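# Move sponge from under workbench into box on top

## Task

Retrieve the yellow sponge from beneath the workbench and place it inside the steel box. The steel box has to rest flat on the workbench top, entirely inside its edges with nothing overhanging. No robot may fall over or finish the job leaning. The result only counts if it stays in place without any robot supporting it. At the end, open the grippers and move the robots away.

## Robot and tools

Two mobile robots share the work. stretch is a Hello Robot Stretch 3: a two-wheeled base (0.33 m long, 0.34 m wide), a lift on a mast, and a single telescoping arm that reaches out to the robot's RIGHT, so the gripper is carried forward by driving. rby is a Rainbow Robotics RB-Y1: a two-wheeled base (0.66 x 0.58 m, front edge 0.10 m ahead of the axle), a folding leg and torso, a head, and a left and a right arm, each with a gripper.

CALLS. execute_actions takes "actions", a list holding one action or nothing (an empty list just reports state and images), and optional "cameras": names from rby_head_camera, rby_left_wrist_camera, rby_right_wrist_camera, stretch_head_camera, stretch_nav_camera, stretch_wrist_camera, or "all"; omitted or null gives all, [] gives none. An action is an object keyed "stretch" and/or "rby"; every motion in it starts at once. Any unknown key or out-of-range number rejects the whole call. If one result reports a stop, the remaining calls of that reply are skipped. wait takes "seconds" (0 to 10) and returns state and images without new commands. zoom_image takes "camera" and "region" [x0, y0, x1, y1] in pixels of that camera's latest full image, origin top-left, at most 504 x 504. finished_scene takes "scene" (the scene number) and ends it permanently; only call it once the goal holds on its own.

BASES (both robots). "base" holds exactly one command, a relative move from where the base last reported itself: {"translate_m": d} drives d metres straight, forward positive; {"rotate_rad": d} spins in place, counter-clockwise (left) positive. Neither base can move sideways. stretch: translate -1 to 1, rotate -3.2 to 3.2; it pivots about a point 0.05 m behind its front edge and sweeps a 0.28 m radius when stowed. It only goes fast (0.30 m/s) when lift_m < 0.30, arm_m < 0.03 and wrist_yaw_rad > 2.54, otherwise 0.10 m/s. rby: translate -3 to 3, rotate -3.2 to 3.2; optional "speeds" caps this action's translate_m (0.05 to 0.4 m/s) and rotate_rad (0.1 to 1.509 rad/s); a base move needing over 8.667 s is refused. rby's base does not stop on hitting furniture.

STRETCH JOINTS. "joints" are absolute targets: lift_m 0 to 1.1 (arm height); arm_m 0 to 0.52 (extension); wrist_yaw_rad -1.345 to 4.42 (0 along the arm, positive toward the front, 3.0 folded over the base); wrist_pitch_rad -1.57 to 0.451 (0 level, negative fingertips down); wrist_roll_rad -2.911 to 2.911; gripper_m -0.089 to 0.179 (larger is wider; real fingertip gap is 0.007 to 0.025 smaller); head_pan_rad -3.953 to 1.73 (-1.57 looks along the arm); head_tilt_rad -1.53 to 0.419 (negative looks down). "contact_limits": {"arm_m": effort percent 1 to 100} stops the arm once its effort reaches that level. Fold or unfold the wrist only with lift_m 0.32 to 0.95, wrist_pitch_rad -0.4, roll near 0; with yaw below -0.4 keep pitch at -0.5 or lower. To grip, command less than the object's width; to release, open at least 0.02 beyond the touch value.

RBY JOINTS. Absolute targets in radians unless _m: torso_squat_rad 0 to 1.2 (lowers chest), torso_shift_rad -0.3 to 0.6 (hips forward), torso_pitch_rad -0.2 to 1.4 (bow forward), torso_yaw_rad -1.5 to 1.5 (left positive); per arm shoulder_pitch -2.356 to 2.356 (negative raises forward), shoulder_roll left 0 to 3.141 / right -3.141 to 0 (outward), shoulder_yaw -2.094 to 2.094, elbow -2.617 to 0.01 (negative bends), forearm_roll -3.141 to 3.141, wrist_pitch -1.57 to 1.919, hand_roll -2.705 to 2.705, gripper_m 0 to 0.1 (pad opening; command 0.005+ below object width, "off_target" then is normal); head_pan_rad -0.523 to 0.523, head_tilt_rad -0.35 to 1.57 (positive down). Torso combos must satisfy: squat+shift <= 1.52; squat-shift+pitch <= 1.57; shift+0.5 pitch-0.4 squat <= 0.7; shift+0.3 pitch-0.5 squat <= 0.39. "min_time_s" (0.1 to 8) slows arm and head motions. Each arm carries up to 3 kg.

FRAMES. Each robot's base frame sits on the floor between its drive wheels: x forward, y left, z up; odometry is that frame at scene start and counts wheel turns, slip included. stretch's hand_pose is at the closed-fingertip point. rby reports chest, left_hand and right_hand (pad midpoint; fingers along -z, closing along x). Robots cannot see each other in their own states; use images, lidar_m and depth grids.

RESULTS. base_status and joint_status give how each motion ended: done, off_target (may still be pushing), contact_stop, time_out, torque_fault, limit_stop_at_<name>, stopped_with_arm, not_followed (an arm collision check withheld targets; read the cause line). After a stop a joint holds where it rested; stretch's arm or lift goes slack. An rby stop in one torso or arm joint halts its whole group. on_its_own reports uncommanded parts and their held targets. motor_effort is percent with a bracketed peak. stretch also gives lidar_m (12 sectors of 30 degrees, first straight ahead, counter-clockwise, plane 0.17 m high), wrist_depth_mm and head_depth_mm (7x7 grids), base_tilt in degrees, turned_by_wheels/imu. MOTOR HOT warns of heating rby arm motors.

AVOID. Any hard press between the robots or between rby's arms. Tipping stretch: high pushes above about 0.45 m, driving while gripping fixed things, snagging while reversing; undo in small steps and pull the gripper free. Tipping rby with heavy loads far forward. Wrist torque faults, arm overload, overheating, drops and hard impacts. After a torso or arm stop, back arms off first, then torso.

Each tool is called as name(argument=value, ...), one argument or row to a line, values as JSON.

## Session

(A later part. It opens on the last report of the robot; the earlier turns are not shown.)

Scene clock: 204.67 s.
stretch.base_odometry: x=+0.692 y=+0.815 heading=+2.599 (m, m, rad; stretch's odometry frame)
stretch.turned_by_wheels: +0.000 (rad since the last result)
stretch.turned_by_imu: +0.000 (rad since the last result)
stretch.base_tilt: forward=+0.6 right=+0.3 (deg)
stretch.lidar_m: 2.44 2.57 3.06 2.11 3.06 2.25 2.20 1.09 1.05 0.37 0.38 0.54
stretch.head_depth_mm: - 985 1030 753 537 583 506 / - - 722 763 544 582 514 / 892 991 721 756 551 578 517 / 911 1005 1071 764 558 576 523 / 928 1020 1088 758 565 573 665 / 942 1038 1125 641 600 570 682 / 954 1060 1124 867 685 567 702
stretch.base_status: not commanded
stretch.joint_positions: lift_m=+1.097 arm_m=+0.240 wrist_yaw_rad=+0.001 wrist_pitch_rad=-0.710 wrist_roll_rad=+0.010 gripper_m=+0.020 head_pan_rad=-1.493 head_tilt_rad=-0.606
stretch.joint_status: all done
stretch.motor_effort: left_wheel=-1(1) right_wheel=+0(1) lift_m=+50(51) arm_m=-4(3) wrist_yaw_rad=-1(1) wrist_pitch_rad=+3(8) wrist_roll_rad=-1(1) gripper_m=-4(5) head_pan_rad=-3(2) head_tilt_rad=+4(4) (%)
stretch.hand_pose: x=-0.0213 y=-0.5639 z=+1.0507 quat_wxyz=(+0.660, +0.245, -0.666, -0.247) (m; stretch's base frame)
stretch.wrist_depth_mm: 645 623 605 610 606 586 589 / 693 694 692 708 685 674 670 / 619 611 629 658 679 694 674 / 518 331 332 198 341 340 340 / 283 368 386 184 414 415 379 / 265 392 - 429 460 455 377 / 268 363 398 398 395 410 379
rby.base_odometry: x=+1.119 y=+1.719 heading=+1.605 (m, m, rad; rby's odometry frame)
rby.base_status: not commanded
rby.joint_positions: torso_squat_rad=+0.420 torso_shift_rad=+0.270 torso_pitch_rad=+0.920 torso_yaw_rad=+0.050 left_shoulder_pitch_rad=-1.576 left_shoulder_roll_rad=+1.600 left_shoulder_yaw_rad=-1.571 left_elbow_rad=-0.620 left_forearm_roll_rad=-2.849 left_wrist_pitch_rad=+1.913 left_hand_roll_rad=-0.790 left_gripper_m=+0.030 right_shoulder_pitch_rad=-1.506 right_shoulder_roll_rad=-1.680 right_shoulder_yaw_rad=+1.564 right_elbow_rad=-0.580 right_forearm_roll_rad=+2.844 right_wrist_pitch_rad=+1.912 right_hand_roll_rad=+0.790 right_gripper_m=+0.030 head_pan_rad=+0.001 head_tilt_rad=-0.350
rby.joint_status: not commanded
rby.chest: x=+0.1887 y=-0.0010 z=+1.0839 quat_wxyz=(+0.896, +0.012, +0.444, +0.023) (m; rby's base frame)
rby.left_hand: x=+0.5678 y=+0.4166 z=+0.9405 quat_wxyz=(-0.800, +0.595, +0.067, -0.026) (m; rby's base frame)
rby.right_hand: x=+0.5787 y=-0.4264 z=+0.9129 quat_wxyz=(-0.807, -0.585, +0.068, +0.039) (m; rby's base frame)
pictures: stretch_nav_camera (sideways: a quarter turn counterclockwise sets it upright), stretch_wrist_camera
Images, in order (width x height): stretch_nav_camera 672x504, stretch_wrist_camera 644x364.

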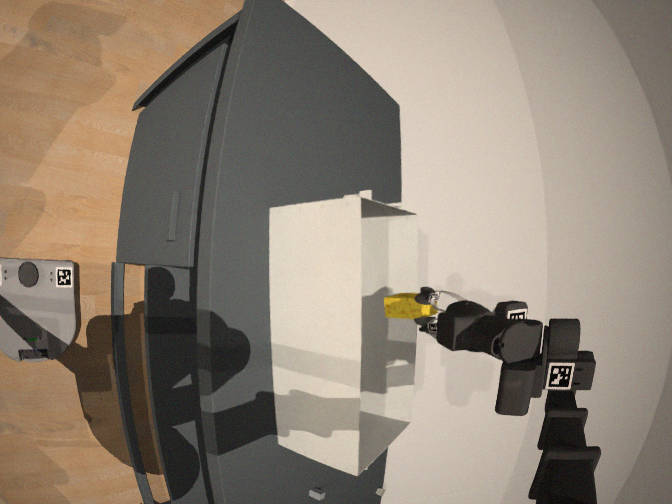

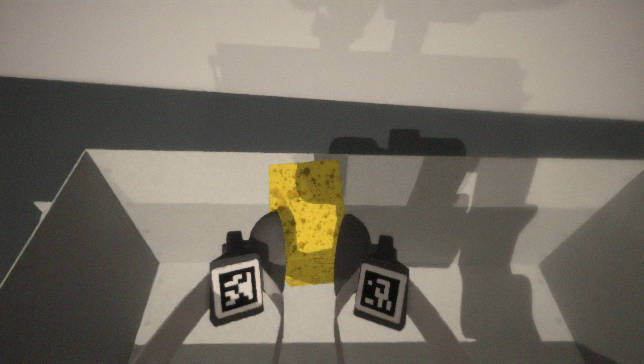

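Now inside the box. Release.

execute_actions(
  actions=[
    {"stretch":{"joints":{"gripper_m":0.13}}},
  ],
  cameras=[],
)

execute_actions(
  actions=[
    {"stretch":{"joints":{"wrist_pitch_rad":0.1}}},
  ],
  cameras=[],
)

execute_actions(
  actions=[
    {"stretch":{"joints":{"arm_m":0,"wrist_yaw_rad":1.6,"head_tilt_rad":-0.9}}},
  ],
  cameras=["stretch_nav_camera","stretch_head_camera"],
)

Scene clock: 206.70 s.
stretch.base_odometry: x=+0.692 y=+0.815 heading=+2.599 (m, m, rad; stretch's odometry frame)
stretch.turned_by_wheels: +0.000 (rad since the last result)
stretch.turned_by_imu: +0.000 (rad since the last result)
stretch.base_tilt: forward=+0.6 right=+0.4 (deg)
stretch.lidar_m: 2.44 2.56 3.05 2.12 3.04 2.26 2.20 1.10 1.05 0.37 0.38 0.54
stretch.head_depth_mm: - 986 1022 752 536 584 507 / - - 721 759 543 580 515 / 892 987 724 757 551 578 518 / 914 1006 901 766 558 575 524 / 925 1022 1087 760 565 573 665 / 940 1042 1123 641 599 569 682 / 955 1057 1125 868 686 568 702
stretch.base_status: not commanded
stretch.joint_positions: lift_m=+1.097 arm_m=+0.240 wrist_yaw_rad=+0.001 wrist_pitch_rad=-0.710 wrist_roll_rad=+0.010 gripper_m=+0.130 head_pan_rad=-1.493 head_tilt_rad=-0.606
stretch.joint_status: all done
stretch.motor_effort: left_wheel=-1(1) right_wheel=+1(1) lift_m=+50(50) arm_m=-3(4) wrist_yaw_rad=-1(1) wrist_pitch_rad=+3(3) wrist_roll_rad=-1(1) gripper_m=+1(97) head_pan_rad=-3(2) head_tilt_rad=+4(5) (%)
stretch.hand_pose: x=-0.0213 y=-0.5639 z=+1.0507 quat_wxyz=(+0.660, +0.245, -0.666, -0.247) (m; stretch's base frame)
stretch.wrist_depth_mm: 627 651 635 622 611 592 588 / 674 685 706 677 670 681 647 / 617 617 642 645 662 671 683 / 524 331 330 332 337 339 343 / 282 365 402 406 413 417 381 / 254 - 429 440 452 462 385 / 282 383 397 382 408 404 374
rby.base_odometry: x=+1.119 y=+1.719 heading=+1.605 (m, m, rad; rby's odometry frame)
rby.base_status: not commanded
rby.joint_positions: torso_squat_rad=+0.420 torso_shift_rad=+0.270 torso_pitch_rad=+0.920 torso_yaw_rad=+0.050 left_shoulder_pitch_rad=-1.576 left_shoulder_roll_rad=+1.600 left_shoulder_yaw_rad=-1.571 left_elbow_rad=-0.620 left_forearm_roll_rad=-2.849 left_wrist_pitch_rad=+1.913 left_hand_roll_rad=-0.790 left_gripper_m=+0.030 right_shoulder_pitch_rad=-1.506 right_shoulder_roll_rad=-1.680 right_shoulder_yaw_rad=+1.564 right_elbow_rad=-0.580 right_forearm_roll_rad=+2.844 right_wrist_pitch_rad=+1.912 right_hand_roll_rad=+0.790 right_gripper_m=+0.030 head_pan_rad=+0.001 head_tilt_rad=-0.350
rby.joint_status: not commanded
rby.chest: x=+0.1887 y=-0.0010 z=+1.0839 quat_wxyz=(+0.896, +0.012, +0.444, +0.023) (m; rby's base frame)
rby.left_hand: x=+0.5678 y=+0.4166 z=+0.9405 quat_wxyz=(-0.800, +0.595, +0.067, -0.026) (m; rby's base frame)
rby.right_hand: x=+0.5787 y=-0.4264 z=+0.9129 quat_wxyz=(-0.807, -0.585, +0.068, +0.039) (m; rby's base frame)
pictures: none
No camera images: the call's "cameras" was empty. Leave "cameras" out to get every camera's image.

Scene clock: 207.93 s.
stretch.base_odometry: x=+0.692 y=+0.815 heading=+2.599 (m, m, rad; stretch's odometry frame)
stretch.turned_by_wheels: +0.000 (rad since the last result)
stretch.turned_by_imu: +0.000 (rad since the last result)
stretch.base_tilt: forward=+0.7 right=+0.4 (deg)
stretch.lidar_m: 2.44 2.56 3.05 2.12 3.04 2.25 2.20 1.09 1.05 0.37 0.38 0.54
stretch.head_depth_mm: - 985 1031 754 536 583 506 / - - 1049 762 543 581 514 / 893 996 1052 758 550 578 517 / 912 1005 1069 765 558 576 523 / 927 1025 1088 759 566 572 665 / 940 1041 1125 641 599 570 680 / 953 1062 1126 867 686 567 703
stretch.base_status: not commanded
stretch.joint_positions: lift_m=+1.097 arm_m=+0.240 wrist_yaw_rad=+0.001 wrist_pitch_rad=+0.076 wrist_roll_rad=+0.010 gripper_m=+0.130 head_pan_rad=-1.493 head_tilt_rad=-0.606
stretch.joint_status: all done
stretch.motor_effort: left_wheel=-1(1) right_wheel=+1(1) lift_m=+50(51) arm_m=-3(3) wrist_yaw_rad=-2(2) wrist_pitch_rad=+8(8) wrist_roll_rad=-1(1) gripper_m=+0(0) head_pan_rad=-3(2) head_tilt_rad=+4(4) (%)
stretch.hand_pose: x=-0.0211 y=-0.6426 z=+1.2313 quat_wxyz=(+0.703, -0.026, -0.710, +0.027) (m; stretch's base frame)
stretch.wrist_depth_mm: 605 597 589 586 606 596 588 / 608 600 613 592 602 593 604 / 617 616 610 620 605 592 594 / 622 628 615 636 622 626 616 / 634 632 614 630 623 608 619 / 652 - 635 611 631 624 611 / 631 643 642 647 628 629 629
rby.base_odometry: x=+1.119 y=+1.719 heading=+1.605 (m, m, rad; rby's odometry frame)
rby.base_status: not commanded
rby.joint_positions: torso_squat_rad=+0.420 torso_shift_rad=+0.270 torso_pitch_rad=+0.920 torso_yaw_rad=+0.050 left_shoulder_pitch_rad=-1.576 left_shoulder_roll_rad=+1.600 left_shoulder_yaw_rad=-1.571 left_elbow_rad=-0.620 left_forearm_roll_rad=-2.849 left_wrist_pitch_rad=+1.913 left_hand_roll_rad=-0.790 left_gripper_m=+0.030 right_shoulder_pitch_rad=-1.506 right_shoulder_roll_rad=-1.680 right_shoulder_yaw_rad=+1.564 right_elbow_rad=-0.580 right_forearm_roll_rad=+2.844 right_wrist_pitch_rad=+1.912 right_hand_roll_rad=+0.790 right_gripper_m=+0.030 head_pan_rad=+0.001 head_tilt_rad=-0.350
rby.joint_status: not commanded
rby.chest: x=+0.1887 y=-0.0010 z=+1.0839 quat_wxyz=(+0.896, +0.012, +0.444, +0.023) (m; rby's base frame)
rby.left_hand: x=+0.5678 y=+0.4166 z=+0.9405 quat_wxyz=(-0.800, +0.595, +0.067, -0.026) (m; rby's base frame)
rby.right_hand: x=+0.5787 y=-0.4264 z=+0.9129 quat_wxyz=(-0.807, -0.585, +0.068, +0.039) (m; rby's base frame)
pictures: none
No camera images: the call's "cameras" was empty. Leave "cameras" out to get every camera's image.

Scene clock: 210.93 s.
stretch.base_odometry: x=+0.692 y=+0.815 heading=+2.599 (m, m, rad; stretch's odometry frame)
stretch.turned_by_wheels: +0.000 (rad since the last result)
stretch.turned_by_imu: +0.000 (rad since the last result)
stretch.base_tilt: forward=+0.5 right=+0.3 (deg)
stretch.lidar_m: 2.44 2.56 3.06 2.11 3.04 2.26 2.20 1.09 1.05 0.37 0.38 0.54
stretch.head_depth_mm: - - - 605 556 863 1124 / - - - 603 566 873 1124 / 933 - - 610 573 886 1128 / 946 - 551 608 573 1041 1126 / - - - 607 582 1009 1121 / - - - 603 592 1066 1119 / - - - 608 753 1135 1111
stretch.base_status: not commanded
stretch.joint_positions: lift_m=+1.097 arm_m=+0.000 wrist_yaw_rad=+1.598 wrist_pitch_rad=+0.077 wrist_roll_rad=+0.010 gripper_m=+0.130 head_pan_rad=-1.493 head_tilt_rad=-0.889
stretch.joint_status: all done
stretch.motor_effort: left_wheel=-1(1) right_wheel=+1(1) lift_m=+50(51) arm_m=-3(4) wrist_yaw_rad=+0(3) wrist_pitch_rad=+8(9) wrist_roll_rad=-1(1) gripper_m=+1(1) head_pan_rad=-2(3) head_tilt_rad=-7(36) (%)
stretch.hand_pose: x=+0.2359 y=-0.1382 z=+1.2315 quat_wxyz=(+0.471, +0.490, -0.514, +0.523) (m; stretch's base frame)
stretch.wrist_depth_mm: - - - - - - - / - - - - - - - / - - - - - - - / - - - - - - - / - - - - - - - / - - - - - - - / - - - - - - -
rby.base_odometry: x=+1.119 y=+1.719 heading=+1.605 (m, m, rad; rby's odometry frame)
rby.base_status: not commanded
rby.joint_positions: torso_squat_rad=+0.420 torso_shift_rad=+0.270 torso_pitch_rad=+0.920 torso_yaw_rad=+0.050 left_shoulder_pitch_rad=-1.576 left_shoulder_roll_rad=+1.600 left_shoulder_yaw_rad=-1.571 left_elbow_rad=-0.620 left_forearm_roll_rad=-2.849 left_wrist_pitch_rad=+1.913 left_hand_roll_rad=-0.790 left_gripper_m=+0.030 right_shoulder_pitch_rad=-1.506 right_shoulder_roll_rad=-1.680 right_shoulder_yaw_rad=+1.564 right_elbow_rad=-0.580 right_forearm_roll_rad=+2.844 right_wrist_pitch_rad=+1.912 right_hand_roll_rad=+0.790 right_gripper_m=+0.030 head_pan_rad=+0.001 head_tilt_rad=-0.350
rby.joint_status: not commanded
rby.chest: x=+0.1887 y=-0.0010 z=+1.0839 quat_wxyz=(+0.896, +0.012, +0.444, +0.023) (m; rby's base frame)
rby.left_hand: x=+0.5678 y=+0.4166 z=+0.9405 quat_wxyz=(-0.800, +0.595, +0.067, -0.026) (m; rby's base frame)
rby.right_hand: x=+0.5787 y=-0.4264 z=+0.9129 quat_wxyz=(-0.807, -0.585, +0.068, +0.039) (m; rby's base frame)
pictures: stretch_head_camera (sideways: a quarter turn clockwise sets it upright), stretch_nav_camera (sideways: a quarter turn counterclockwise sets it upright)
Images, in order (width x height): stretch_head_camera 896x504, stretch_nav_camera 672x504.

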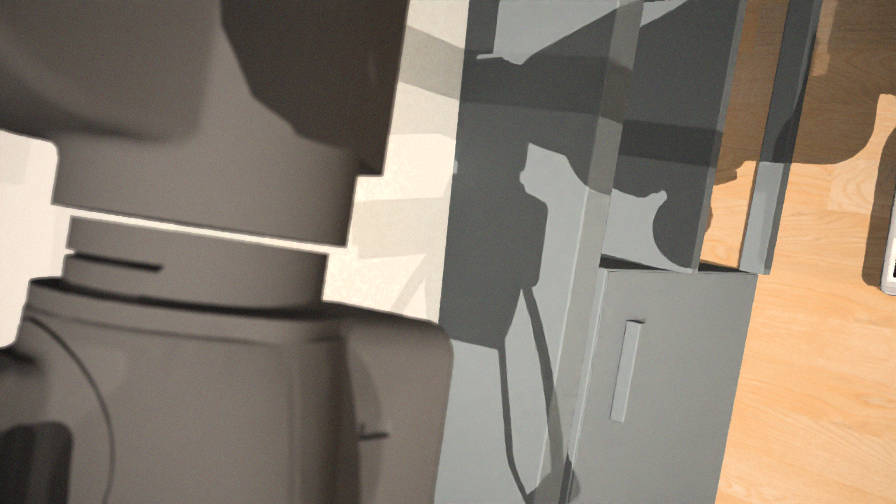

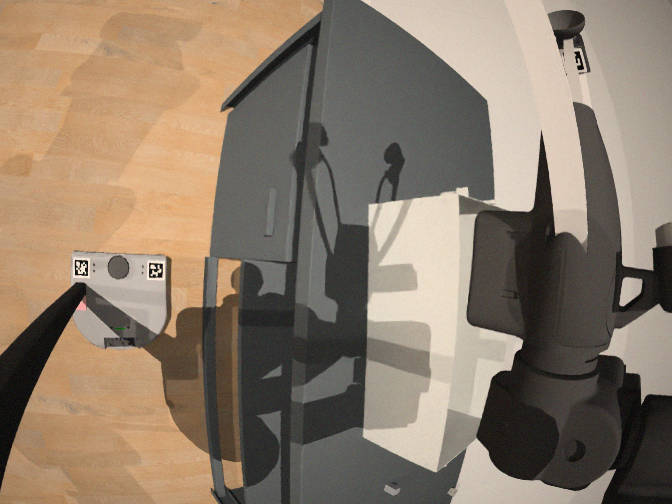

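Gripper is empty; move clear.

execute_actions(
  actions=[
    {"stretch":{"base":{"rotate_rad":0.5}}},
  ],
  cameras=[],
)

execute_actions(
  actions=[
    {"stretch":{"base":{"translate_m":0.5}}},
  ],
  cameras=["stretch_nav_camera","rby_head_camera"],
)

finished_scene(
  scene=2,
)

Scene clock: 216.60 s.
stretch.base_odometry: x=+0.692 y=+0.815 heading=+3.099 (m, m, rad; stretch's odometry frame)
stretch.turned_by_wheels: +0.500 (rad since the last result)
stretch.turned_by_imu: +0.493 (rad since the last result)
stretch.base_tilt: forward=+0.6 right=+0.4 (deg)
stretch.lidar_m: 2.53 3.05 2.11 3.15 2.28 2.20 1.08 1.06 0.37 0.38 0.52 2.44
stretch.head_depth_mm: - - - 582 557 818 1058 / - - - 613 566 831 1102 / 1103 - - 638 589 943 1123 / 1185 - 711 635 817 1164 1124 / - - - 658 990 1228 1122 / - - - 939 1233 1246 1118 / - - - 1093 1360 1243 1113
stretch.base_status: done
stretch.joint_positions: lift_m=+1.097 arm_m=+0.000 wrist_yaw_rad=+1.598 wrist_pitch_rad=+0.077 wrist_roll_rad=+0.010 gripper_m=+0.130 head_pan_rad=-1.493 head_tilt_rad=-0.889
stretch.joint_status: not commanded
stretch.motor_effort: left_wheel=-1(5) right_wheel=+1(4) lift_m=+50(50) arm_m=-4(4) wrist_yaw_rad=+1(2) wrist_pitch_rad=+8(8) wrist_roll_rad=-1(1) gripper_m=+1(0) head_pan_rad=-3(2) head_tilt_rad=-7(8) (%)
stretch.hand_pose: x=+0.2359 y=-0.1382 z=+1.2315 quat_wxyz=(+0.471, +0.490, -0.514, +0.523) (m; stretch's base frame)
stretch.wrist_depth_mm: - - - - - - - / - - - - - - - / - - - - - - - / - - - - - - - / - - - - - - - / - - - - - - - / - - - - - - -
rby.base_odometry: x=+1.119 y=+1.719 heading=+1.605 (m, m, rad; rby's odometry frame)
rby.base_status: not commanded
rby.joint_positions: torso_squat_rad=+0.420 torso_shift_rad=+0.270 torso_pitch_rad=+0.920 torso_yaw_rad=+0.050 left_shoulder_pitch_rad=-1.576 left_shoulder_roll_rad=+1.600 left_shoulder_yaw_rad=-1.571 left_elbow_rad=-0.620 left_forearm_roll_rad=-2.849 left_wrist_pitch_rad=+1.913 left_hand_roll_rad=-0.790 left_gripper_m=+0.030 right_shoulder_pitch_rad=-1.506 right_shoulder_roll_rad=-1.680 right_shoulder_yaw_rad=+1.564 right_elbow_rad=-0.580 right_forearm_roll_rad=+2.844 right_wrist_pitch_rad=+1.912 right_hand_roll_rad=+0.790 right_gripper_m=+0.030 head_pan_rad=+0.001 head_tilt_rad=-0.350
rby.joint_status: not commanded
rby.chest: x=+0.1887 y=-0.0010 z=+1.0839 quat_wxyz=(+0.896, +0.012, +0.444, +0.023) (m; rby's base frame)
rby.left_hand: x=+0.5678 y=+0.4166 z=+0.9405 quat_wxyz=(-0.800, +0.595, +0.067, -0.026) (m; rby's base frame)
rby.right_hand: x=+0.5787 y=-0.4264 z=+0.9129 quat_wxyz=(-0.807, -0.585, +0.068, +0.039) (m; rby's base frame)
pictures: none
No camera images: the call's "cameras" was empty. Leave "cameras" out to get every camera's image.

Scene clock: 223.00 s.
stretch.base_odometry: x=+0.193 y=+0.836 heading=+3.099 (m, m, rad; stretch's odometry frame)
stretch.turned_by_wheels: +0.000 (rad since the last result)
stretch.turned_by_imu: +0.002 (rad since the last result)
stretch.base_tilt: forward=+0.6 right=+0.1 (deg)
stretch.lidar_m: 2.08 2.57 1.88 1.94 2.72 2.61 1.58 0.64 0.62 0.63 1.90 2.01
stretch.head_depth_mm: - - - 870 977 1205 1134 / - - - 919 1097 1243 1131 / 1371 - - 1607 1302 1260 1127 / 1464 - 1836 1643 1424 1255 1129 / - - - 1597 1415 1256 1120 / - - - 1555 1414 1248 1117 / - - - 1571 1408 1241 1111
stretch.base_status: done
stretch.joint_positions: lift_m=+1.097 arm_m=+0.000 wrist_yaw_rad=+1.598 wrist_pitch_rad=+0.077 wrist_roll_rad=+0.010 gripper_m=+0.130 head_pan_rad=-1.493 head_tilt_rad=-0.889
stretch.joint_status: not commanded
stretch.motor_effort: left_wheel=-1(3) right_wheel=+1(5) lift_m=+50(50) arm_m=-4(4) wrist_yaw_rad=+1(1) wrist_pitch_rad=+8(8) wrist_roll_rad=-1(1) gripper_m=+1(1) head_pan_rad=-3(3) head_tilt_rad=-8(7) (%)
stretch.hand_pose: x=+0.2359 y=-0.1382 z=+1.2315 quat_wxyz=(+0.471, +0.490, -0.514, +0.523) (m; stretch's base frame)
stretch.wrist_depth_mm: - - - - - - - / - - - - - - - / - - - - - - - / - - - - - - - / - - - - - - - / - - - - - - - / - - - - - - -
rby.base_odometry: x=+1.119 y=+1.719 heading=+1.605 (m, m, rad; rby's odometry frame)
rby.base_status: not commanded
rby.joint_positions: torso_squat_rad=+0.420 torso_shift_rad=+0.270 torso_pitch_rad=+0.920 torso_yaw_rad=+0.050 left_shoulder_pitch_rad=-1.576 left_shoulder_roll_rad=+1.600 left_shoulder_yaw_rad=-1.571 left_elbow_rad=-0.620 left_forearm_roll_rad=-2.849 left_wrist_pitch_rad=+1.913 left_hand_roll_rad=-0.790 left_gripper_m=+0.030 right_shoulder_pitch_rad=-1.506 right_shoulder_roll_rad=-1.680 right_shoulder_yaw_rad=+1.564 right_elbow_rad=-0.580 right_forearm_roll_rad=+2.844 right_wrist_pitch_rad=+1.912 right_hand_roll_rad=+0.790 right_gripper_m=+0.030 head_pan_rad=+0.001 head_tilt_rad=-0.350
rby.joint_status: not commanded
rby.chest: x=+0.1887 y=-0.0010 z=+1.0839 quat_wxyz=(+0.896, +0.012, +0.444, +0.023) (m; rby's base frame)
rby.left_hand: x=+0.5678 y=+0.4166 z=+0.9405 quat_wxyz=(-0.800, +0.595, +0.067, -0.026) (m; rby's base frame)
rby.right_hand: x=+0.5787 y=-0.4264 z=+0.9129 quat_wxyz=(-0.807, -0.585, +0.068, +0.039) (m; rby's base frame)
pictures: rby_head_camera, stretch_nav_camera (sideways: a quarter turn counterclockwise sets it upright)
Images, in order (width x height): rby_head_camera 896x504, stretch_nav_camera 672x504.

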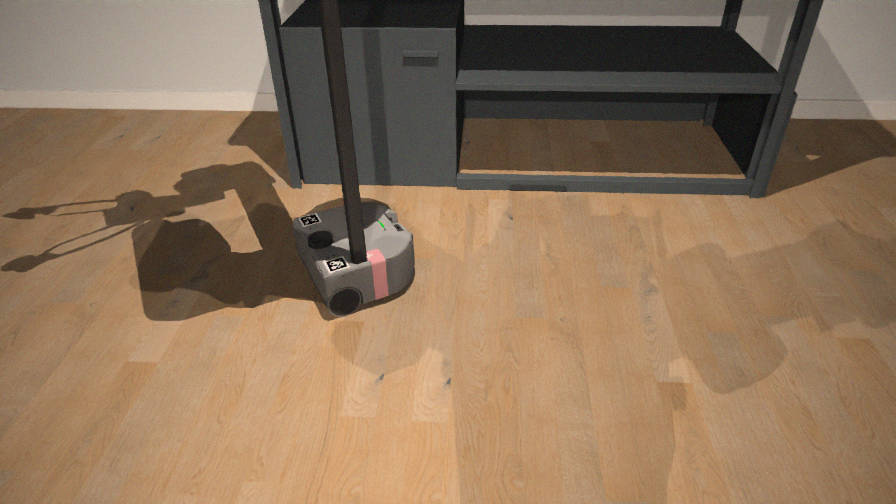

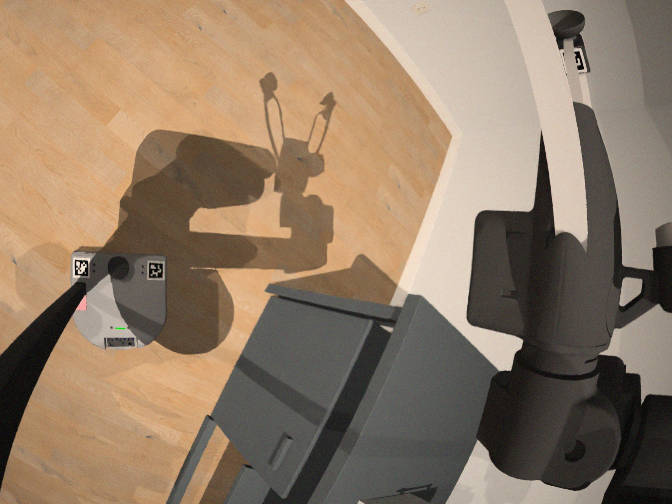

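The scene is finished: the task was done.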